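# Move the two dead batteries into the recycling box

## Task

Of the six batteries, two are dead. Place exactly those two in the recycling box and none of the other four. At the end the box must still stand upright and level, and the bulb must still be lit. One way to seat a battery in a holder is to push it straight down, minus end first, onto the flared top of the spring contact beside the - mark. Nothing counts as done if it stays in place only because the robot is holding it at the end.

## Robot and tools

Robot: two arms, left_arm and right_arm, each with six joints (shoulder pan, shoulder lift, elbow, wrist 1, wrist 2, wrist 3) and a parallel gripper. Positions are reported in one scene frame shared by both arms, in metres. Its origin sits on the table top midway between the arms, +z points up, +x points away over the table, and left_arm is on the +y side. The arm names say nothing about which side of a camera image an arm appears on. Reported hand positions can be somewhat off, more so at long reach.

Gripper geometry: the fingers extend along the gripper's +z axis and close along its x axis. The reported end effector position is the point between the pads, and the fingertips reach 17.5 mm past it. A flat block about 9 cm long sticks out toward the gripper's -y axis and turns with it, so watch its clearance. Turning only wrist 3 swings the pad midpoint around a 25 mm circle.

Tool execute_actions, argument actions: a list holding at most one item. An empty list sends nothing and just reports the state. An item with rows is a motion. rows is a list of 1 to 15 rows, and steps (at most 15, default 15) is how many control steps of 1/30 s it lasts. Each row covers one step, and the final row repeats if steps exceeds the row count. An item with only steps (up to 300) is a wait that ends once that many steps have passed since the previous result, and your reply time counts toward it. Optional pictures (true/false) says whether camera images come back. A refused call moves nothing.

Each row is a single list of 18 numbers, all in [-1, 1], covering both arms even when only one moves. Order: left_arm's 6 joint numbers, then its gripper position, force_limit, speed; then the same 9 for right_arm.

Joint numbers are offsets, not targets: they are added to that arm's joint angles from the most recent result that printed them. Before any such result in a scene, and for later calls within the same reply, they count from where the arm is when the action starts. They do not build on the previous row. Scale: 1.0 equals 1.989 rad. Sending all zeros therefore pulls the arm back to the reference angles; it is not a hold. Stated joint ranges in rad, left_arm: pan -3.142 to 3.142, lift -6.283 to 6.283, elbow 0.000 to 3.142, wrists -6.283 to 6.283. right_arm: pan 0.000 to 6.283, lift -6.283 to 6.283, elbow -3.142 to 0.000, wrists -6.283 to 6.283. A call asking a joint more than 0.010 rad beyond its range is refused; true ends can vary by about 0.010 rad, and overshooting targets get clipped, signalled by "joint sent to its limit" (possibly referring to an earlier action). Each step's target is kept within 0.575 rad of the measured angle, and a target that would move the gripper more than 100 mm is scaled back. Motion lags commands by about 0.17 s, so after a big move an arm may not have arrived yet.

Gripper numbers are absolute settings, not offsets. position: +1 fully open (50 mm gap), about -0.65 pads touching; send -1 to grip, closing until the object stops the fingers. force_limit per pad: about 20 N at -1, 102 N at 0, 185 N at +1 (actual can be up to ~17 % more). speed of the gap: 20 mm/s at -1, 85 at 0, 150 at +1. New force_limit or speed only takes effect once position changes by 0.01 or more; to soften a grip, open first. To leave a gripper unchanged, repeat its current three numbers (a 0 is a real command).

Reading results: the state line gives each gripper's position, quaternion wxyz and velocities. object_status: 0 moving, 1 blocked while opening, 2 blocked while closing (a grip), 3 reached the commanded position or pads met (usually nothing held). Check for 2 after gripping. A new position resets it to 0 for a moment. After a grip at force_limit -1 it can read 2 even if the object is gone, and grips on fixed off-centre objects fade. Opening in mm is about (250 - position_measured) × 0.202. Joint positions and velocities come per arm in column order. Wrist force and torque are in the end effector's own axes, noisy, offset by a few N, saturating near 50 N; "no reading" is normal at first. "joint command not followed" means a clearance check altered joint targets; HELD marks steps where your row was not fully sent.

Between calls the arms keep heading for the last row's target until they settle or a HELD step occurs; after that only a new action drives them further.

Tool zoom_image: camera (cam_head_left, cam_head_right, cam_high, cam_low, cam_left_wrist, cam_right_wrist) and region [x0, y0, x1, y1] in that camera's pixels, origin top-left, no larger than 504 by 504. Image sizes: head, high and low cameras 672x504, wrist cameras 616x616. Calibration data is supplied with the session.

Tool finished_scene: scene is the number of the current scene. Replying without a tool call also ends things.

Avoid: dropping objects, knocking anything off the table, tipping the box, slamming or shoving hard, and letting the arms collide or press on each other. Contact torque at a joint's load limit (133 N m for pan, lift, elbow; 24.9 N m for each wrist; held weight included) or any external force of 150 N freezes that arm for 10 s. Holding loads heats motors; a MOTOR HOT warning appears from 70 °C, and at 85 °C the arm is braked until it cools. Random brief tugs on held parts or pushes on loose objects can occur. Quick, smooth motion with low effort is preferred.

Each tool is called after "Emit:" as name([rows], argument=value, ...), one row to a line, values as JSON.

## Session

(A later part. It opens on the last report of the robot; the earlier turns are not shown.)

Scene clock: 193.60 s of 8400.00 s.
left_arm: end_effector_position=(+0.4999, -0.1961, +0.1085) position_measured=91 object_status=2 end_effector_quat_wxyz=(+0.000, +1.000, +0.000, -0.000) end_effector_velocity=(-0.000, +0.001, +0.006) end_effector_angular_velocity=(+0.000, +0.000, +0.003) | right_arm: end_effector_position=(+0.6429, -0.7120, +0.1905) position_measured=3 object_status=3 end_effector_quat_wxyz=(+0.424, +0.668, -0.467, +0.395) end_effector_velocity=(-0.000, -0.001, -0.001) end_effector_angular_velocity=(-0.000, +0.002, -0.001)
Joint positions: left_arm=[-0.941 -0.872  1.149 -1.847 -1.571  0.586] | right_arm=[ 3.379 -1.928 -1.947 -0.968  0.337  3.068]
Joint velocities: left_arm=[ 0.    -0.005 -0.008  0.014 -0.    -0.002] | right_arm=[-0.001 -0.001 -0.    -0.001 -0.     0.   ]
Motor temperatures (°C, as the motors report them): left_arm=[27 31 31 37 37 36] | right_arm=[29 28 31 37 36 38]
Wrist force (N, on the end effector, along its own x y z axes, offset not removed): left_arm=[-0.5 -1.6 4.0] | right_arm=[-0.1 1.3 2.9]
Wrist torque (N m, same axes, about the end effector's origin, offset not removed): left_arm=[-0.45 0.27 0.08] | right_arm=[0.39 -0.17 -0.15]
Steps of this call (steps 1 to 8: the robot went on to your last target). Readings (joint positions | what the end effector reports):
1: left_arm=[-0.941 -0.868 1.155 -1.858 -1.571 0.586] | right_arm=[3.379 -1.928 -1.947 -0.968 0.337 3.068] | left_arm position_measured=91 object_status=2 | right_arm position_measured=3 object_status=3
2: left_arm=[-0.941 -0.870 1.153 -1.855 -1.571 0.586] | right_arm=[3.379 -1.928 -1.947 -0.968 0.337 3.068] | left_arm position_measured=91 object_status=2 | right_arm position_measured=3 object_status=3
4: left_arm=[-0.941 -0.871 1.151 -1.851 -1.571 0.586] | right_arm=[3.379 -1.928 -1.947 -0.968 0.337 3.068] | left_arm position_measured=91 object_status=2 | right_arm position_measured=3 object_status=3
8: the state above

Emit:
execute_actions([
  {"rows":[[0.1048,-0.0678,0.1241,-0.0568,0,-0.6849,-1,-0.3,-0.3,0,0,0,0,0,0,1,0,0]],"steps":15},
], pictures=false)

Emit:
execute_actions([
  {"steps":30},
])

Scene clock: 196.70 s of 8400.00 s.
left_arm: end_effector_position=(+0.5356, -0.0558, +0.1018) position_measured=91 object_status=2 end_effector_quat_wxyz=(+0.001, +0.844, +0.537, +0.000) end_effector_velocity=(-0.015, +0.009, -0.008) end_effector_angular_velocity=(+0.003, +0.011, +2.662) | right_arm: end_effector_position=(+0.6429, -0.7120, +0.1905) position_measured=3 object_status=3 end_effector_quat_wxyz=(+0.424, +0.668, -0.467, +0.395) end_effector_velocity=(+0.000, +0.000, -0.000) end_effector_angular_velocity=(-0.000, -0.000, +0.000)
Joint positions: left_arm=[-0.742 -1.001  1.383 -1.955 -1.571 -0.349] | right_arm=[ 3.379 -1.928 -1.947 -0.968  0.337  3.068]
Joint velocities: left_arm=[ 0.083 -0.052  0.104 -0.043  0.    -2.579] | right_arm=[ 0.    -0.     0.     0.001 -0.     0.   ]
Motor temperatures (°C, as the motors report them): left_arm=[27 31 31 37 37 36] | right_arm=[29 28 31 37 36 38]
Wrist force (N, on the end effector, along its own x y z axes, offset not removed): left_arm=[0.3 -1.8 1.4] | right_arm=[-0.1 0.4 1.6]
Wrist torque (N m, same axes, about the end effector's origin, offset not removed): left_arm=[-0.58 0.10 -0.01] | right_arm=[0.18 -0.14 -0.09]
Steps of this call (steps 1 to 30: the robot went on to your last target; steps 31 to 78: nothing new was sent; steps 79 to 93: all 15 steps of this action). Readings (joint positions | what the end effector reports):
79: left_arm=[-0.941 -0.873 1.148 -1.846 -1.571 0.585] | right_arm=[3.379 -1.928 -1.947 -0.968 0.337 3.068] | left_arm position_measured=91 object_status=2 | right_arm position_measured=3 object_status=3
80: left_arm=[-0.935 -0.879 1.154 -1.851 -1.571 0.580] | right_arm=[3.379 -1.928 -1.947 -0.968 0.337 3.068] | left_arm position_measured=91 object_status=2 | right_arm position_measured=3 object_status=3
82: left_arm=[-0.894 -0.908 1.200 -1.876 -1.571 0.519] | right_arm=[3.379 -1.928 -1.947 -0.968 0.337 3.068] | left_arm position_measured=91 object_status=2 | right_arm position_measured=3 object_status=3
86: left_arm=[-0.805 -0.963 1.307 -1.923 -1.571 0.255] | right_arm=[3.379 -1.928 -1.947 -0.968 0.337 3.068] | left_arm position_measured=91 object_status=2 | right_arm position_measured=3 object_status=3
93: the state above

Scene clock: 197.70 s of 8400.00 s.
left_arm: end_effector_position=(+0.5347, -0.0582, +0.1009) position_measured=91 object_status=2 end_effector_quat_wxyz=(+0.001, +0.707, +0.707, -0.000) end_effector_velocity=(+0.000, +0.000, +0.000) end_effector_angular_velocity=(-0.000, -0.000, +0.000) | right_arm: end_effector_position=(+0.6429, -0.7120, +0.1905) position_measured=3 object_status=3 end_effector_quat_wxyz=(+0.424, +0.668, -0.467, +0.395) end_effector_velocity=(+0.001, +0.001, +0.000) end_effector_angular_velocity=(+0.000, -0.002, +0.001)
Joint positions: left_arm=[-0.732 -1.007  1.395 -1.96  -1.571 -0.776] | right_arm=[ 3.379 -1.928 -1.947 -0.968  0.337  3.068]
Joint velocities: left_arm=[ 0. -0.  0. -0.  0. -0.] | right_arm=[ 0.001  0.     0.     0.002 -0.    -0.   ]
Motor temperatures (°C, as the motors report them): left_arm=[27 31 31 37 37 36] | right_arm=[29 28 31 37 36 38]
Wrist force (N, on the end effector, along its own x y z axes, offset not removed): left_arm=[0.4 2.6 1.5] | right_arm=[-1.2 0.4 2.1]
Wrist torque (N m, same axes, about the end effector's origin, offset not removed): left_arm=[0.28 0.13 0.26] | right_arm=[0.20 0.01 -0.07]
Steps of this call (steps 1 to 30: the robot went on to your last target). Readings (joint positions | what the end effector reports):
1: left_arm=[-0.740 -1.003 1.386 -1.956 -1.571 -0.435] | right_arm=[3.379 -1.928 -1.947 -0.968 0.337 3.068] | left_arm position_measured=91 object_status=2 | right_arm position_measured=3 object_status=3
2: left_arm=[-0.738 -1.004 1.389 -1.957 -1.571 -0.514] | right_arm=[3.379 -1.928 -1.947 -0.968 0.337 3.068] | left_arm position_measured=91 object_status=2 | right_arm position_measured=3 object_status=3
4: left_arm=[-0.736 -1.005 1.392 -1.959 -1.571 -0.628] | right_arm=[3.379 -1.928 -1.947 -0.968 0.337 3.068] | left_arm position_measured=91 object_status=2 | right_arm position_measured=3 object_status=3
8: left_arm=[-0.734 -1.007 1.394 -1.960 -1.571 -0.729] | right_arm=[3.379 -1.928 -1.947 -0.968 0.337 3.068] | left_arm position_measured=91 object_status=2 | right_arm position_measured=3 object_status=3
30: the state above
All arms were judged still, so your last target was given up. Only a new action makes them travel on or press farther. Fingers that are still opening or closing keep moving.
camera_calibration (this result's frames):
cam_left_wrist: T_world_to_cam=[[-0.0181299, 0.999806, 0.00769158, 0.0609629], [0.963974, 0.0154372, 0.26555, -0.537532], [0.26538, 0.0122289, -0.964066, 0.103886], [0, 0, 0, 1]] pos_world=[0.491702, -0.0539235, 0.242426]
cam_right_wrist: T_world_to_cam=[[0.204377, -0.247657, 0.947046, -0.494743], [-0.963891, 0.117812, 0.23882, 0.652352], [-0.170719, -0.961658, -0.214636, -0.38634], [0, 0, 0, 1]] pos_world=[0.663955, -0.570908, 0.229827]

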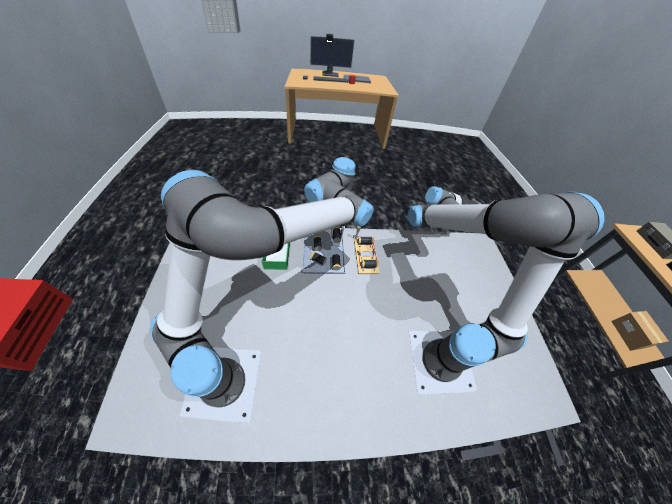

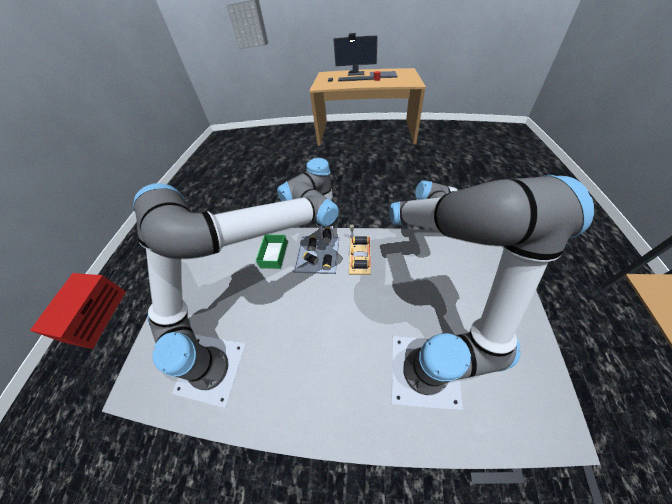

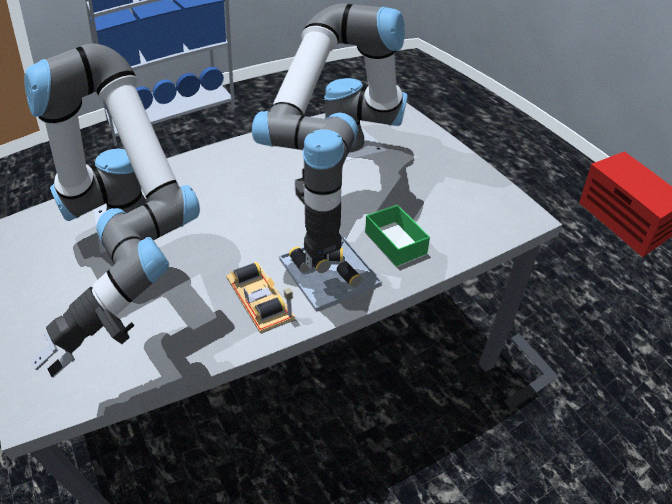

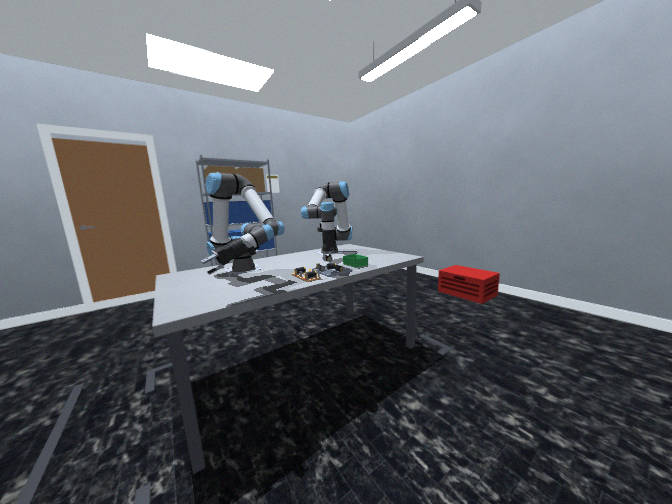

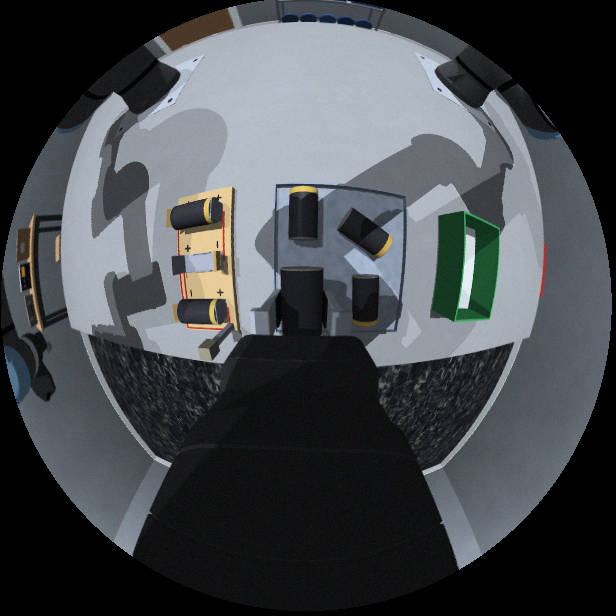

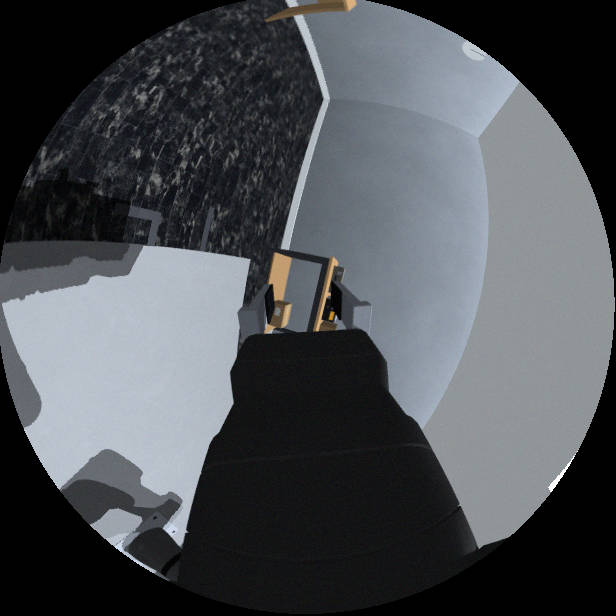

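Emit:
execute_actions([
  {"rows":[[0,0.012,0.0135,-0.026,0,0,-1,-0.3,-0.3,0,0,0,0,0,0,1,0,0],[0,0.012,0.0135,-0.026,0,0,-1,-0.3,-0.3,0,0,0,0,0,0,1,0,0],[0,0.012,0.0135,-0.026,0,0,-1,-0.3,-0.3,0,0,0,0,0,0,1,0,0],[0,0.026,0.027,-0.053,0,0,-1,-0.3,-0.3,0,0,0,0,0,0,1,0,0],[0,0.026,0.027,-0.053,0,0,-1,-0.3,-0.3,0,0,0,0,0,0,1,0,0],[0,0.026,0.027,-0.053,0,0,-1,-0.3,-0.3,0,0,0,0,0,0,1,0,0],[0,0.0402,0.0394,-0.0796,0,0,-1,-0.3,-0.3,0,0,0,0,0,0,1,0,0]],"steps":15},
], pictures=false)

Emit:
execute_actions([
  {"steps":12},
], pictures=false)

Emit:
execute_actions([
  {"rows":[[0,0,0,0,0,0,0.77,-0.3,-0.3,0,0,0,0,0,0,1,0,0]],"steps":10},
], pictures=false)

Emit:
execute_actions([
  {"rows":[[0,-0.014,-0.0125,0.0265,0,0,0.77,-0.3,-0.3,0,0,0,0,0,0,1,0,0],[0,-0.014,-0.0125,0.0265,0,0,0.77,-0.3,-0.3,0,0,0,0,0,0,1,0,0],[0,-0.014,-0.0125,0.0265,0,0,0.77,-0.3,-0.3,0,0,0,0,0,0,1,0,0],[0,-0.028,-0.026,0.054,0,0,0.77,-0.3,-0.3,0,0,0,0,0,0,1,0,0],[0,-0.028,-0.026,0.054,0,0,0.77,-0.3,-0.3,0,0,0,0,0,0,1,0,0],[0,-0.028,-0.026,0.054,0,0,0.77,-0.3,-0.3,0,0,0,0,0,0,1,0,0],[0,-0.0402,-0.0394,0.0796,0,0,0.77,-0.3,-0.3,0,0,0,0,0,0,1,0,0]],"steps":15},
], pictures=false)

Scene clock: 206.40 s of 8400.00 s.
left_arm: end_effector_position=(+0.5349, -0.0583, +0.0313) position_measured=91 object_status=2 end_effector_quat_wxyz=(+0.000, +0.707, +0.707, -0.000) end_effector_velocity=(-0.001, +0.001, -0.043) end_effector_angular_velocity=(-0.003, -0.003, -0.001) | right_arm: end_effector_position=(+0.6429, -0.7120, +0.1905) position_measured=3 object_status=3 end_effector_quat_wxyz=(+0.424, +0.668, -0.467, +0.395) end_effector_velocity=(-0.000, -0.001, -0.000) end_effector_angular_velocity=(-0.000, +0.001, -0.001)
Joint positions: left_arm=[-0.732 -0.933  1.469 -2.107 -1.571 -0.777] | right_arm=[ 3.379 -1.928 -1.947 -0.968  0.337  3.068]
Joint velocities: left_arm=[-0.     0.047  0.045 -0.096  0.     0.001] | right_arm=[-0.001 -0.    -0.    -0.001 -0.    -0.   ]
Motor temperatures (°C, as the motors report them): left_arm=[27 31 31 37 37 36] | right_arm=[29 28 31 37 36 38]
Wrist force (N, on the end effector, along its own x y z axes, offset not removed): left_arm=[0.6 0.9 2.8] | right_arm=[0.7 -0.3 2.4]
Wrist torque (N m, same axes, about the end effector's origin, offset not removed): left_arm=[-0.29 0.07 0.13] | right_arm=[-0.04 -0.24 -0.15]
Steps of this call (steps 1 to 90: nothing new was sent; then 5.20 s passed at rest; steps 91 to 105: all 15 steps of this action). Readings (joint positions | what the end effector reports):
91: left_arm=[-0.732 -1.007 1.396 -1.960 -1.571 -0.777] | right_arm=[3.379 -1.928 -1.947 -0.968 0.337 3.068] | left_arm position_measured=91 object_status=2 | right_arm position_measured=3 object_status=3
92: left_arm=[-0.732 -1.005 1.399 -1.966 -1.571 -0.777] | right_arm=[3.379 -1.928 -1.947 -0.968 0.337 3.068] | left_arm position_measured=91 object_status=2 | right_arm position_measured=3 object_status=3
94: left_arm=[-0.732 -0.996 1.408 -1.984 -1.571 -0.777] | right_arm=[3.379 -1.928 -1.947 -0.968 0.337 3.068] | left_arm position_measured=91 object_status=2 | right_arm position_measured=3 object_status=3
98: left_arm=[-0.732 -0.967 1.437 -2.040 -1.571 -0.777] | right_arm=[3.379 -1.928 -1.947 -0.968 0.337 3.068] | left_arm position_measured=91 object_status=2 | right_arm position_measured=3 object_status=3
105: the state above

Scene clock: 206.80 s of 8400.00 s.
left_arm: end_effector_position=(+0.5347, -0.0582, +0.0264) position_measured=91 object_status=2 end_effector_quat_wxyz=(+0.001, +0.707, +0.707, -0.000) end_effector_velocity=(+0.000, +0.000, -0.001) end_effector_angular_velocity=(-0.000, -0.000, -0.001) | right_arm: end_effector_position=(+0.6429, -0.7120, +0.1905) position_measured=3 object_status=3 end_effector_quat_wxyz=(+0.424, +0.668, -0.467, +0.395) end_effector_velocity=(+0.000, -0.000, +0.000) end_effector_angular_velocity=(+0.001, -0.002, -0.001)
Joint positions: left_arm=[-0.732 -0.928  1.474 -2.118 -1.571 -0.776] | right_arm=[ 3.379 -1.928 -1.947 -0.968  0.337  3.068]
Joint velocities: left_arm=[ 0.001  0.001  0.002 -0.003 -0.     0.001] | right_arm=[-0.001 -0.     0.     0.003  0.     0.   ]
Motor temperatures (°C, as the motors report them): left_arm=[27 31 31 37 37 36] | right_arm=[29 28 31 37 36 38]
Wrist force (N, on the end effector, along its own x y z axes, offset not removed): left_arm=[-3.6 -1.0 2.5] | right_arm=[0.5 -0.1 0.7]
Wrist torque (N m, same axes, about the end effector's origin, offset not removed): left_arm=[-0.51 0.75 0.10] | right_arm=[0.05 -0.28 -0.12]
Steps of this call (steps 1 to 12: the robot went on to your last target). Readings (joint positions | what the end effector reports):
1: left_arm=[-0.732 -0.932 1.470 -2.110 -1.571 -0.777] | right_arm=[3.379 -1.928 -1.947 -0.968 0.337 3.068] | left_arm position_measured=91 object_status=2 | right_arm position_measured=3 object_status=3
2: left_arm=[-0.732 -0.931 1.471 -2.112 -1.571 -0.777] | right_arm=[3.379 -1.928 -1.947 -0.968 0.337 3.068] | left_arm position_measured=91 object_status=2 | right_arm position_measured=3 object_status=3
4: left_arm=[-0.732 -0.929 1.472 -2.115 -1.571 -0.777] | right_arm=[3.379 -1.928 -1.947 -0.968 0.337 3.068] | left_arm position_measured=91 object_status=2 | right_arm position_measured=3 object_status=3
8: left_arm=[-0.732 -0.928 1.473 -2.117 -1.571 -0.776] | right_arm=[3.379 -1.928 -1.947 -0.968 0.337 3.068] | left_arm position_measured=91 object_status=2 | right_arm position_measured=3 object_status=3
12: the state above

Scene clock: 207.13 s of 8400.00 s.
left_arm: end_effector_position=(+0.5347, -0.0582, +0.0263) position_measured=37 object_status=0 end_effector_quat_wxyz=(+0.001, +0.707, +0.707, -0.000) end_effector_velocity=(+0.000, +0.000, +0.000) end_effector_angular_velocity=(-0.000, -0.000, +0.000) | right_arm: end_effector_position=(+0.6429, -0.7120, +0.1905) position_measured=3 object_status=3 end_effector_quat_wxyz=(+0.424, +0.668, -0.467, +0.395) end_effector_velocity=(+0.000, +0.001, +0.000) end_effector_angular_velocity=(+0.000, -0.001, +0.001)
Joint positions: left_arm=[-0.732 -0.928  1.474 -2.118 -1.571 -0.776] | right_arm=[ 3.379 -1.928 -1.947 -0.968  0.337  3.068]
Joint velocities: left_arm=[ 0. -0.  0. -0. -0.  0.] | right_arm=[ 0.001  0.001  0.    -0.     0.     0.   ]
Motor temperatures (°C, as the motors report them): left_arm=[27 31 31 37 37 36] | right_arm=[29 28 31 37 36 38]
Wrist force (N, on the end effector, along its own x y z axes, offset not removed): left_arm=[-0.9 1.2 -2.8] | right_arm=[0.2 0.0 1.3]
Wrist torque (N m, same axes, about the end effector's origin, offset not removed): left_arm=[-0.19 0.33 0.27] | right_arm=[0.10 -0.23 -0.13]
Steps of this call (steps 1 to 10: all 10 steps of this action). Readings (joint positions | what the end effector reports):
1: left_arm=[-0.732 -0.928 1.474 -2.118 -1.571 -0.776] | right_arm=[3.379 -1.928 -1.947 -0.968 0.337 3.068] | left_arm position_measured=87 object_status=0 | right_arm position_measured=3 object_status=3
2: left_arm=[-0.732 -0.928 1.474 -2.118 -1.571 -0.776] | right_arm=[3.379 -1.928 -1.947 -0.968 0.337 3.068] | left_arm position_measured=76 object_status=0 | right_arm position_measured=3 object_status=3
4: left_arm=[-0.732 -0.928 1.474 -2.118 -1.571 -0.776] | right_arm=[3.379 -1.928 -1.947 -0.968 0.337 3.068] | left_arm position_measured=54 object_status=0 | right_arm position_measured=3 object_status=3
8: left_arm=[-0.732 -0.928 1.474 -2.118 -1.571 -0.776] | right_arm=[3.379 -1.928 -1.947 -0.968 0.337 3.068] | left_arm position_measured=37 object_status=0 | right_arm position_measured=3 object_status=3
10: the state above

Scene clock: 207.63 s of 8400.00 s.
left_arm: end_effector_position=(+0.5350, -0.0584, +0.0960) position_measured=37 object_status=3 end_effector_quat_wxyz=(+0.001, +0.707, +0.707, -0.000) end_effector_velocity=(-0.002, +0.001, +0.042) end_effector_angular_velocity=(+0.003, +0.003, +0.000) | right_arm: end_effector_position=(+0.6429, -0.7120, +0.1905) position_measured=3 object_status=3 end_effector_quat_wxyz=(+0.424, +0.668, -0.467, +0.395) end_effector_velocity=(-0.000, +0.000, +0.000) end_effector_angular_velocity=(-0.000, +0.001, +0.000)
Joint positions: left_arm=[-0.732 -1.002  1.401 -1.971 -1.571 -0.776] | right_arm=[ 3.379 -1.928 -1.947 -0.968  0.337  3.068]
Joint velocities: left_arm=[-0.001 -0.043 -0.047  0.094  0.    -0.001] | right_arm=[ 0.     0.    -0.    -0.001 -0.     0.   ]
Motor temperatures (°C, as the motors report them): left_arm=[27 31 31 37 37 36] | right_arm=[29 28 31 37 36 38]
Wrist force (N, on the end effector, along its own x y z axes, offset not removed): left_arm=[-2.4 -1.5 -0.6] | right_arm=[-0.1 -0.1 2.3]
Wrist torque (N m, same axes, about the end effector's origin, offset not removed): left_arm=[-0.43 0.60 0.17] | right_arm=[0.08 -0.17 -0.13]
Steps of this call (steps 1 to 15: all 15 steps of this action). Readings (joint positions | what the end effector reports):
1: left_arm=[-0.732 -0.928 1.474 -2.118 -1.571 -0.776] | right_arm=[3.379 -1.928 -1.947 -0.968 0.337 3.068] | left_arm position_measured=37 object_status=0 | right_arm position_measured=3 object_status=3
2: left_arm=[-0.732 -0.931 1.471 -2.113 -1.571 -0.776] | right_arm=[3.379 -1.928 -1.947 -0.968 0.337 3.068] | left_arm position_measured=37 object_status=3 | right_arm position_measured=3 object_status=3
4: left_arm=[-0.732 -0.941 1.462 -2.094 -1.571 -0.776] | right_arm=[3.379 -1.928 -1.947 -0.968 0.337 3.068] | left_arm position_measured=37 object_status=3 | right_arm position_measured=3 object_status=3
8: left_arm=[-0.732 -0.970 1.434 -2.038 -1.571 -0.776] | right_arm=[3.379 -1.928 -1.947 -0.968 0.337 3.068] | left_arm position_measured=37 object_status=3 | right_arm position_measured=3 object_status=3
15: the state above

Emit:
execute_actions([
  {"rows":[[0.0476,-0.0231,0.0593,-0.0355,0,0.0474,1,-0.3,-0.3,0,0,0,0,0,0,1,0,0]],"steps":15},
], pictures=false)

Emit:
execute_actions([
  {"steps":12},
])

Emit:
zoom_image(camera="cam_left_wrist", region=[200, 200, 420, 350])

Scene clock: 212.47 s of 8400.00 s.
left_arm: end_effector_position=(+0.5466, +0.0149, +0.0810) position_measured=3 object_status=3 end_effector_quat_wxyz=(+0.000, +0.707, +0.707, -0.000) end_effector_velocity=(+0.001, +0.017, -0.005) end_effector_angular_velocity=(+0.001, +0.001, -0.001) | right_arm: end_effector_position=(+0.6429, -0.7120, +0.1905) position_measured=3 object_status=3 end_effector_quat_wxyz=(+0.424, +0.668, -0.467, +0.395) end_effector_velocity=(-0.000, -0.000, -0.000) end_effector_angular_velocity=(+0.000, +0.000, -0.001)
Joint positions: left_arm=[-0.64  -1.047  1.515 -2.04  -1.571 -0.685] | right_arm=[ 3.379 -1.928 -1.947 -0.968  0.337  3.068]
Joint velocities: left_arm=[ 0.02  -0.009  0.029 -0.018  0.     0.022] | right_arm=[-0.001 -0.001  0.     0.001  0.    -0.   ]
Motor temperatures (°C, as the motors report them): left_arm=[27 31 31 37 37 36] | right_arm=[29 28 31 37 36 38]
Wrist force (N, on the end effector, along its own x y z axes, offset not removed): left_arm=[-1.6 0.9 2.6] | right_arm=[-0.1 0.2 1.6]
Wrist torque (N m, same axes, about the end effector's origin, offset not removed): left_arm=[0.05 0.31 0.11] | right_arm=[0.17 -0.19 -0.03]
Steps of this call (steps 1 to 30: the robot went on to your last target; steps 31 to 90: nothing new was sent; then 1.33 s passed at rest; steps 91 to 105: all 15 steps of this action). Readings (joint positions | what the end effector reports):
91: left_arm=[-0.732 -1.008 1.395 -1.960 -1.571 -0.776] | right_arm=[3.379 -1.928 -1.947 -0.968 0.337 3.068] | left_arm position_measured=33 object_status=0 | right_arm position_measured=3 object_status=3
92: left_arm=[-0.727 -1.012 1.401 -1.965 -1.571 -0.770] | right_arm=[3.379 -1.928 -1.947 -0.968 0.337 3.068] | left_arm position_measured=22 object_status=0 | right_arm position_measured=3 object_status=3
94: left_arm=[-0.694 -1.026 1.442 -1.994 -1.571 -0.738] | right_arm=[3.379 -1.928 -1.947 -0.968 0.337 3.068] | left_arm position_measured=4 object_status=0 | right_arm position_measured=3 object_status=3
98: left_arm=[-0.656 -1.041 1.494 -2.026 -1.571 -0.700] | right_arm=[3.379 -1.928 -1.947 -0.968 0.337 3.068] | left_arm position_measured=3 object_status=0 | right_arm position_measured=3 object_status=3
105: the state above

Scene clock: 212.87 s of 8400.00 s.
left_arm: end_effector_position=(+0.5466, +0.0169, +0.0804) position_measured=3 object_status=3 end_effector_quat_wxyz=(+0.000, +0.707, +0.707, -0.000) end_effector_velocity=(+0.000, +0.001, -0.000) end_effector_angular_velocity=(+0.000, +0.000, +0.001) | right_arm: end_effector_position=(+0.6429, -0.7120, +0.1905) position_measured=3 object_status=3 end_effector_quat_wxyz=(+0.424, +0.668, -0.467, +0.395) end_effector_velocity=(-0.000, +0.000, +0.000) end_effector_angular_velocity=(+0.000, -0.000, +0.000)
Joint positions: left_arm=[-0.638 -1.048  1.519 -2.042 -1.571 -0.682] | right_arm=[ 3.379 -1.928 -1.947 -0.968  0.337  3.068]
Joint velocities: left_arm=[ 0.001  0.     0.001 -0.    -0.     0.   ] | right_arm=[ 0.     0.001 -0.    -0.     0.    -0.   ]
Motor temperatures (°C, as the motors report them): left_arm=[27 31 31 37 37 36] | right_arm=[29 28 31 37 36 38]
Wrist force (N, on the end effector, along its own x y z axes, offset not removed): left_arm=[0.1 -0.5 2.3] | right_arm=[0.3 0.0 2.2]
Wrist torque (N m, same axes, about the end effector's origin, offset not removed): left_arm=[-0.13 0.28 -0.03] | right_arm=[0.13 -0.18 -0.12]
Steps of this call (steps 1 to 12: the robot went on to your last target). Readings (joint positions | what the end effector reports):
1: left_arm=[-0.640 -1.047 1.516 -2.040 -1.571 -0.684] | right_arm=[3.379 -1.928 -1.947 -0.968 0.337 3.068] | left_arm position_measured=3 object_status=3 | right_arm position_measured=3 object_status=3
2: left_arm=[-0.639 -1.048 1.517 -2.040 -1.571 -0.684] | right_arm=[3.379 -1.928 -1.947 -0.968 0.337 3.068] | left_arm position_measured=3 object_status=3 | right_arm position_measured=3 object_status=3
4: left_arm=[-0.639 -1.048 1.518 -2.041 -1.571 -0.683] | right_arm=[3.379 -1.928 -1.947 -0.968 0.337 3.068] | left_arm position_measured=3 object_status=3 | right_arm position_measured=3 object_status=3
8: left_arm=[-0.638 -1.048 1.518 -2.041 -1.571 -0.682] | right_arm=[3.379 -1.928 -1.947 -0.968 0.337 3.068] | left_arm position_measured=3 object_status=3 | right_arm position_measured=3 object_status=3
12: the state above
camera_calibration (this result's frames):
cam_left_wrist: T_world_to_cam=[[-0.0185265, 0.999793, 0.0083846, -0.0135177], [0.964143, 0.0156442, 0.264921, -0.544801], [0.264735, 0.012992, -0.964234, 0.0804236], [0, 0, 0, 1]] pos_world=[0.503725, 0.020993, 0.22199]
cam_right_wrist: T_world_to_cam=[[0.204377, -0.247657, 0.947046, -0.494743], [-0.963891, 0.117812, 0.23882, 0.652352], [-0.170719, -0.961658, -0.214636, -0.386339], [0, 0, 0, 1]] pos_world=[0.663955, -0.570908, 0.229827]

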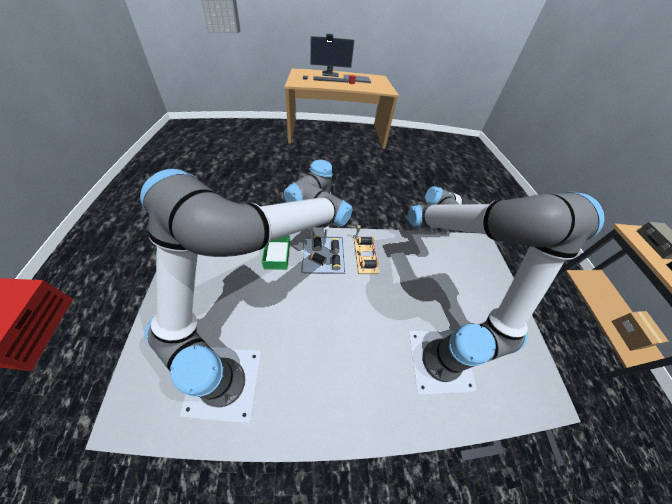

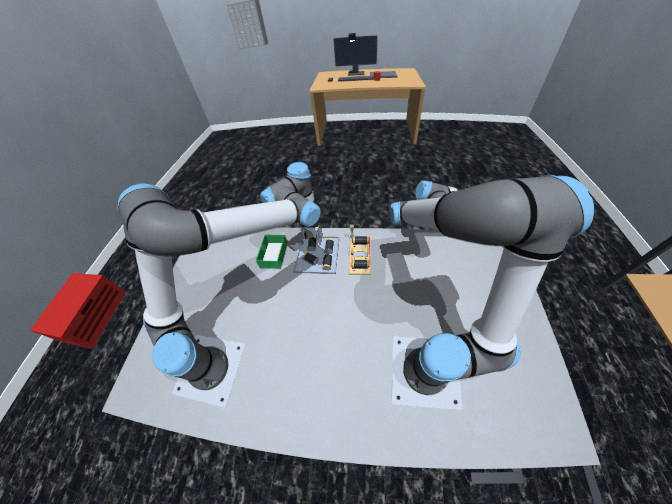

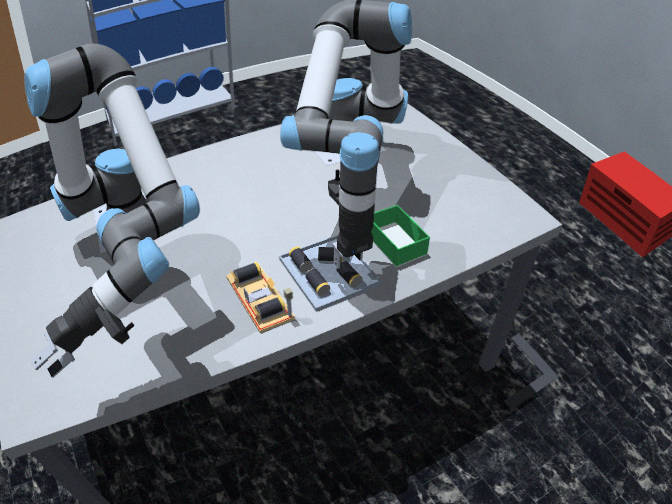

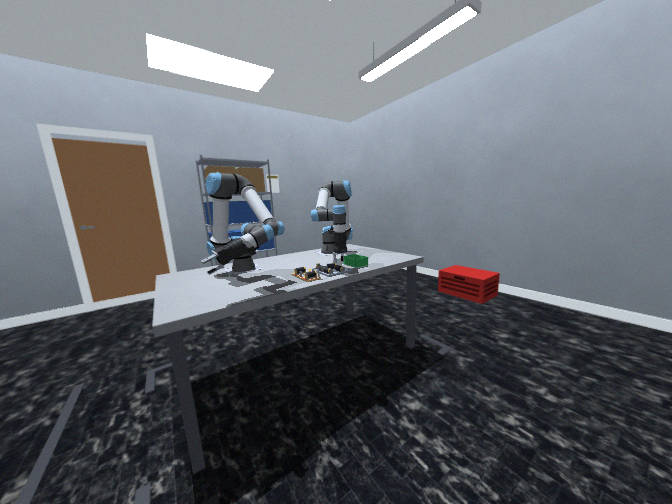

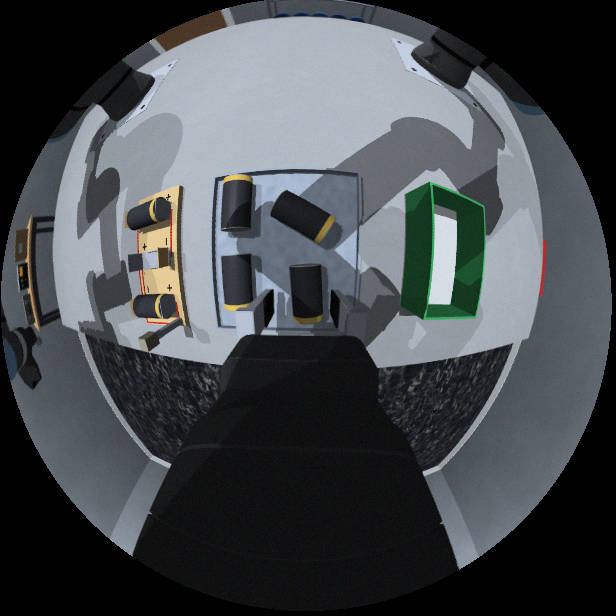

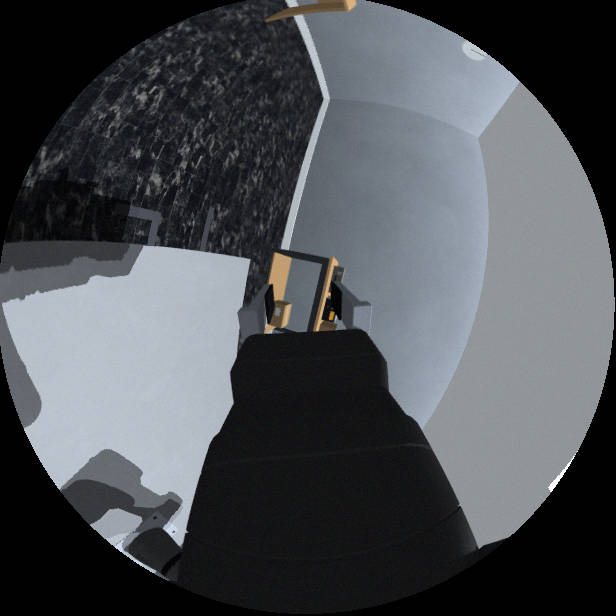

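Region (200, 200, 420, 350) of cam_left_wrist's 616x616 image, scaled by 2.291, with more detail than that image has; it fills the top 344 rows of this view, and the rest is white.

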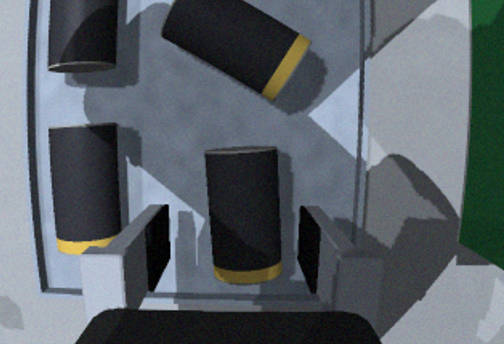

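Emit:
execute_actions([
  {"rows":[[0.0032,0.0,0.005,-0.005,0,-0.0114,1,-0.3,-0.3,0,0,0,0,0,0,1,0,0],[0.0032,0.0,0.005,-0.005,0,-0.0114,1,-0.3,-0.3,0,0,0,0,0,0,1,0,0],[0.0032,0.008,0.013,-0.021,0,-0.0114,1,-0.3,-0.3,0,0,0,0,0,0,1,0,0],[0.0032,0.008,0.013,-0.021,0,-0.0114,1,-0.3,-0.3,0,0,0,0,0,0,1,0,0],[0.0032,0.019,0.022,-0.041,0,-0.0114,1,-0.3,-0.3,0,0,0,0,0,0,1,0,0],[0.0032,0.019,0.022,-0.041,0,-0.0114,1,-0.3,-0.3,0,0,0,0,0,0,1,0,0],[0.0032,0.019,0.022,-0.041,0,-0.0114,1,-0.3,-0.3,0,0,0,0,0,0,1,0,0],[0.0032,0.0302,0.0302,-0.0603,0,-0.0114,1,-0.3,-0.3,0,0,0,0,0,0,1,0,0]],"steps":15},
], pictures=false)

Emit:
execute_actions([
  {"steps":12},
], pictures=false)

Emit:
execute_actions([
  {"rows":[[0,0,0,0,0,0,-1,-0.3,-0.3,0,0,0,0,0,0,1,0,0]],"steps":15},
], pictures=false)

Emit:
execute_actions([
  {"rows":[[0,-0.014,-0.011,0.025,0,0,-1,-0.3,-0.3,0,0,0,0,0,0,1,0,0],[0,-0.014,-0.011,0.025,0,0,-1,-0.3,-0.3,0,0,0,0,0,0,1,0,0],[0,-0.014,-0.011,0.025,0,0,-1,-0.3,-0.3,0,0,0,0,0,0,1,0,0],[0,-0.03,-0.025,0.055,0,0,-1,-0.3,-0.3,0,0,0,0,0,0,1,0,0],[0,-0.03,-0.025,0.055,0,0,-1,-0.3,-0.3,0,0,0,0,0,0,1,0,0],[0,-0.03,-0.025,0.055,0,0,-1,-0.3,-0.3,0,0,0,0,0,0,1,0,0],[0,-0.048,-0.043,0.091,0,0,-1,-0.3,-0.3,0,0,0,0,0,0,1,0,0]],"steps":15},
], pictures=false)

Emit:
execute_actions([
  {"steps":10},
], pictures=false)

Scene clock: 227.47 s of 8400.00 s.
left_arm: end_effector_position=(+0.5470, +0.0211, +0.0313) position_measured=3 object_status=3 end_effector_quat_wxyz=(-0.000, +0.697, +0.717, -0.000) end_effector_velocity=(-0.000, +0.001, -0.041) end_effector_angular_velocity=(-0.002, -0.002, +0.005) | right_arm: end_effector_position=(+0.6429, -0.7120, +0.1905) position_measured=3 object_status=3 end_effector_quat_wxyz=(+0.424, +0.668, -0.467, +0.395) end_effector_velocity=(-0.000, -0.000, -0.000) end_effector_angular_velocity=(-0.001, +0.003, -0.000)
Joint positions: left_arm=[-0.632 -0.994  1.574 -2.15  -1.571 -0.704] | right_arm=[ 3.379 -1.928 -1.947 -0.968  0.337  3.068]
Joint velocities: left_arm=[ 0.002  0.05   0.042 -0.094  0.    -0.004] | right_arm=[-0.001  0.001 -0.    -0.003 -0.    -0.   ]
Motor temperatures (°C, as the motors report them): left_arm=[27 31 31 37 37 36] | right_arm=[29 28 31 37 36 38]
Wrist force (N, on the end effector, along its own x y z axes, offset not removed): left_arm=[-2.9 3.1 -2.1] | right_arm=[-0.6 -0.5 2.3]
Wrist torque (N m, same axes, about the end effector's origin, offset not removed): left_arm=[0.17 0.59 0.30] | right_arm=[0.09 -0.02 -0.04]
Steps of this call (steps 1 to 15: the robot went on to your last target; steps 16 to 90: nothing new was sent; then 11.10 s passed at rest; steps 91 to 105: all 15 steps of this action). Readings (joint positions | what the end effector reports):
91: left_arm=[-0.638 -1.048 1.519 -2.042 -1.571 -0.682] | right_arm=[3.379 -1.928 -1.947 -0.968 0.337 3.068] | left_arm position_measured=3 object_status=3 | right_arm position_measured=3 object_status=3
92: left_arm=[-0.637 -1.048 1.520 -2.043 -1.571 -0.685] | right_arm=[3.379 -1.928 -1.947 -0.968 0.337 3.068] | left_arm position_measured=3 object_status=3 | right_arm position_measured=3 object_status=3
94: left_arm=[-0.635 -1.046 1.526 -2.050 -1.571 -0.693] | right_arm=[3.379 -1.928 -1.947 -0.968 0.337 3.068] | left_arm position_measured=3 object_status=3 | right_arm position_measured=3 object_status=3
98: left_arm=[-0.633 -1.026 1.547 -2.090 -1.571 -0.701] | right_arm=[3.379 -1.928 -1.947 -0.968 0.337 3.068] | left_arm position_measured=3 object_status=3 | right_arm position_measured=3 object_status=3
105: the state above

Scene clock: 227.87 s of 8400.00 s.
left_arm: end_effector_position=(+0.5470, +0.0213, +0.0265) position_measured=3 object_status=3 end_effector_quat_wxyz=(+0.000, +0.697, +0.717, -0.000) end_effector_velocity=(-0.000, -0.000, -0.001) end_effector_angular_velocity=(-0.000, -0.000, -0.000) | right_arm: end_effector_position=(+0.6429, -0.7120, +0.1905) position_measured=3 object_status=3 end_effector_quat_wxyz=(+0.424, +0.668, -0.467, +0.395) end_effector_velocity=(+0.001, +0.001, +0.000) end_effector_angular_velocity=(-0.000, +0.001, +0.002)
Joint positions: left_arm=[-0.632 -0.988  1.579 -2.161 -1.571 -0.705] | right_arm=[ 3.379 -1.928 -1.947 -0.968  0.337  3.068]
Joint velocities: left_arm=[-0.     0.001  0.001 -0.003 -0.    -0.   ] | right_arm=[ 0.002  0.     0.    -0.001 -0.    -0.   ]
Motor temperatures (°C, as the motors report them): left_arm=[27 31 31 37 37 36] | right_arm=[29 28 31 37 36 38]
Wrist force (N, on the end effector, along its own x y z axes, offset not removed): left_arm=[-3.1 -0.4 -1.2] | right_arm=[-0.1 0.1 1.9]
Wrist torque (N m, same axes, about the end effector's origin, offset not removed): left_arm=[-0.38 0.68 0.29] | right_arm=[0.15 -0.12 -0.11]
Steps of this call (steps 1 to 12: the robot went on to your last target). Readings (joint positions | what the end effector reports):
1: left_arm=[-0.632 -0.993 1.575 -2.153 -1.571 -0.705] | right_arm=[3.379 -1.928 -1.947 -0.968 0.337 3.068] | left_arm position_measured=3 object_status=3 | right_arm position_measured=3 object_status=3
2: left_arm=[-0.632 -0.991 1.576 -2.155 -1.571 -0.705] | right_arm=[3.379 -1.928 -1.947 -0.968 0.337 3.068] | left_arm position_measured=3 object_status=3 | right_arm position_measured=3 object_status=3
4: left_arm=[-0.632 -0.990 1.577 -2.158 -1.571 -0.705] | right_arm=[3.379 -1.928 -1.947 -0.968 0.337 3.068] | left_arm position_measured=3 object_status=3 | right_arm position_measured=3 object_status=3
8: left_arm=[-0.632 -0.989 1.578 -2.160 -1.571 -0.705] | right_arm=[3.379 -1.928 -1.947 -0.968 0.337 3.068] | left_arm position_measured=3 object_status=3 | right_arm position_measured=3 object_status=3
12: the state above

Scene clock: 228.37 s of 8400.00 s.
left_arm: end_effector_position=(+0.5470, +0.0213, +0.0265) position_measured=90 object_status=2 end_effector_quat_wxyz=(+0.000, +0.697, +0.717, -0.000) end_effector_velocity=(+0.000, -0.000, +0.000) end_effector_angular_velocity=(-0.000, -0.000, -0.002) | right_arm: end_effector_position=(+0.6429, -0.7120, +0.1905) position_measured=3 object_status=3 end_effector_quat_wxyz=(+0.424, +0.668, -0.467, +0.395) end_effector_velocity=(+0.000, -0.000, -0.001) end_effector_angular_velocity=(-0.000, +0.001, -0.000)
Joint positions: left_arm=[-0.632 -0.988  1.579 -2.161 -1.571 -0.705] | right_arm=[ 3.379 -1.928 -1.947 -0.968  0.337  3.068]
Joint velocities: left_arm=[-0.     0.    -0.    -0.     0.     0.002] | right_arm=[-0.    -0.001  0.     0.001 -0.    -0.   ]
Motor temperatures (°C, as the motors report them): left_arm=[27 31 31 37 37 36] | right_arm=[29 28 31 37 36 38]
Wrist force (N, on the end effector, along its own x y z axes, offset not removed): left_arm=[-3.4 -2.9 0.8] | right_arm=[-0.7 -0.5 2.5]
Wrist torque (N m, same axes, about the end effector's origin, offset not removed): left_arm=[-0.67 0.77 0.14] | right_arm=[0.03 -0.06 -0.03]
Steps of this call (steps 1 to 15: all 15 steps of this action). Readings (joint positions | what the end effector reports):
1: left_arm=[-0.632 -0.988 1.579 -2.161 -1.571 -0.705] | right_arm=[3.379 -1.928 -1.947 -0.968 0.337 3.068] | left_arm position_measured=7 object_status=0 | right_arm position_measured=3 object_status=3
2: left_arm=[-0.632 -0.988 1.579 -2.161 -1.571 -0.705] | right_arm=[3.379 -1.928 -1.947 -0.968 0.337 3.068] | left_arm position_measured=18 object_status=0 | right_arm position_measured=3 object_status=3
4: left_arm=[-0.632 -0.988 1.579 -2.161 -1.571 -0.705] | right_arm=[3.379 -1.928 -1.947 -0.968 0.337 3.068] | left_arm position_measured=40 object_status=0 | right_arm position_measured=3 object_status=3
8: left_arm=[-0.632 -0.988 1.579 -2.161 -1.571 -0.705] | right_arm=[3.379 -1.928 -1.947 -0.968 0.337 3.068] | left_arm position_measured=83 object_status=0 | right_arm position_measured=3 object_status=3
15: the state above

Scene clock: 228.87 s of 8400.00 s.
left_arm: end_effector_position=(+0.5467, +0.0215, +0.1031) position_measured=90 object_status=2 end_effector_quat_wxyz=(+0.000, +0.697, +0.717, -0.000) end_effector_velocity=(-0.004, +0.003, +0.053) end_effector_angular_velocity=(+0.004, +0.005, -0.001) | right_arm: end_effector_position=(+0.6429, -0.7120, +0.1905) position_measured=3 object_status=3 end_effector_quat_wxyz=(+0.424, +0.668, -0.467, +0.395) end_effector_velocity=(+0.000, +0.000, -0.000) end_effector_angular_velocity=(-0.000, +0.001, +0.000)
Joint positions: left_arm=[-0.632 -1.077  1.5   -1.994 -1.571 -0.705] | right_arm=[ 3.379 -1.928 -1.947 -0.968  0.337  3.068]
Joint velocities: left_arm=[-0.    -0.059 -0.056  0.121 -0.     0.001] | right_arm=[ 0.    -0.001 -0.    -0.     0.    -0.   ]
Motor temperatures (°C, as the motors report them): left_arm=[27 31 31 37 37 36] | right_arm=[29 28 31 37 36 38]
Wrist force (N, on the end effector, along its own x y z axes, offset not removed): left_arm=[-5.3 0.4 2.1] | right_arm=[-0.2 0.1 2.6]
Wrist torque (N m, same axes, about the end effector's origin, offset not removed): left_arm=[-0.18 1.02 0.48] | right_arm=[0.15 -0.19 -0.10]
Steps of this call (steps 1 to 15: all 15 steps of this action). Readings (joint positions | what the end effector reports):
1: left_arm=[-0.632 -0.988 1.578 -2.161 -1.571 -0.705] | right_arm=[3.379 -1.928 -1.947 -0.968 0.337 3.068] | left_arm position_measured=90 object_status=2 | right_arm position_measured=3 object_status=3
2: left_arm=[-0.632 -0.991 1.576 -2.156 -1.571 -0.705] | right_arm=[3.379 -1.928 -1.947 -0.968 0.337 3.068] | left_arm position_measured=90 object_status=2 | right_arm position_measured=3 object_status=3
4: left_arm=[-0.632 -1.001 1.568 -2.139 -1.571 -0.705] | right_arm=[3.379 -1.928 -1.947 -0.968 0.337 3.068] | left_arm position_measured=90 object_status=2 | right_arm position_measured=3 object_status=3
8: left_arm=[-0.632 -1.034 1.540 -2.079 -1.571 -0.705] | right_arm=[3.379 -1.928 -1.947 -0.968 0.337 3.068] | left_arm position_measured=90 object_status=2 | right_arm position_measured=3 object_status=3
15: the state above

Scene clock: 229.20 s of 8400.00 s.
left_arm: end_effector_position=(+0.5463, +0.0218, +0.1090) position_measured=90 object_status=2 end_effector_quat_wxyz=(+0.000, +0.697, +0.717, -0.000) end_effector_velocity=(-0.000, +0.001, +0.003) end_effector_angular_velocity=(+0.000, +0.000, +0.000) | right_arm: end_effector_position=(+0.6429, -0.7120, +0.1905) position_measured=3 object_status=3 end_effector_quat_wxyz=(+0.424, +0.668, -0.467, +0.395) end_effector_velocity=(-0.000, -0.000, +0.001) end_effector_angular_velocity=(+0.000, -0.001, -0.000)
Joint positions: left_arm=[-0.632 -1.083  1.493 -1.981 -1.571 -0.705] | right_arm=[ 3.379 -1.928 -1.947 -0.968  0.337  3.068]
Joint velocities: left_arm=[ 0.001 -0.003 -0.003  0.007  0.     0.   ] | right_arm=[-0.     0.001  0.     0.     0.    -0.   ]
Motor temperatures (°C, as the motors report them): left_arm=[27 31 31 37 37 36] | right_arm=[29 28 31 37 36 38]
Wrist force (N, on the end effector, along its own x y z axes, offset not removed): left_arm=[-1.2 0.4 1.4] | right_arm=[1.1 0.0 1.7]
Wrist torque (N m, same axes, about the end effector's origin, offset not removed): left_arm=[-0.14 0.30 0.20] | right_arm=[0.10 -0.39 -0.09]
Steps of this call (steps 1 to 10: the robot went on to your last target). Readings (joint positions | what the end effector reports):
1: left_arm=[-0.632 -1.078 1.498 -1.991 -1.571 -0.705] | right_arm=[3.379 -1.928 -1.947 -0.968 0.337 3.068] | left_arm position_measured=90 object_status=2 | right_arm position_measured=3 object_status=3
2: left_arm=[-0.632 -1.080 1.497 -1.988 -1.571 -0.705] | right_arm=[3.379 -1.928 -1.947 -0.968 0.337 3.068] | left_arm position_measured=90 object_status=2 | right_arm position_measured=3 object_status=3
4: left_arm=[-0.632 -1.081 1.495 -1.985 -1.571 -0.705] | right_arm=[3.379 -1.928 -1.947 -0.968 0.337 3.068] | left_arm position_measured=90 object_status=2 | right_arm position_measured=3 object_status=3
8: left_arm=[-0.632 -1.083 1.494 -1.982 -1.571 -0.705] | right_arm=[3.379 -1.928 -1.947 -0.968 0.337 3.068] | left_arm position_measured=90 object_status=2 | right_arm position_measured=3 object_status=3
10: the state above


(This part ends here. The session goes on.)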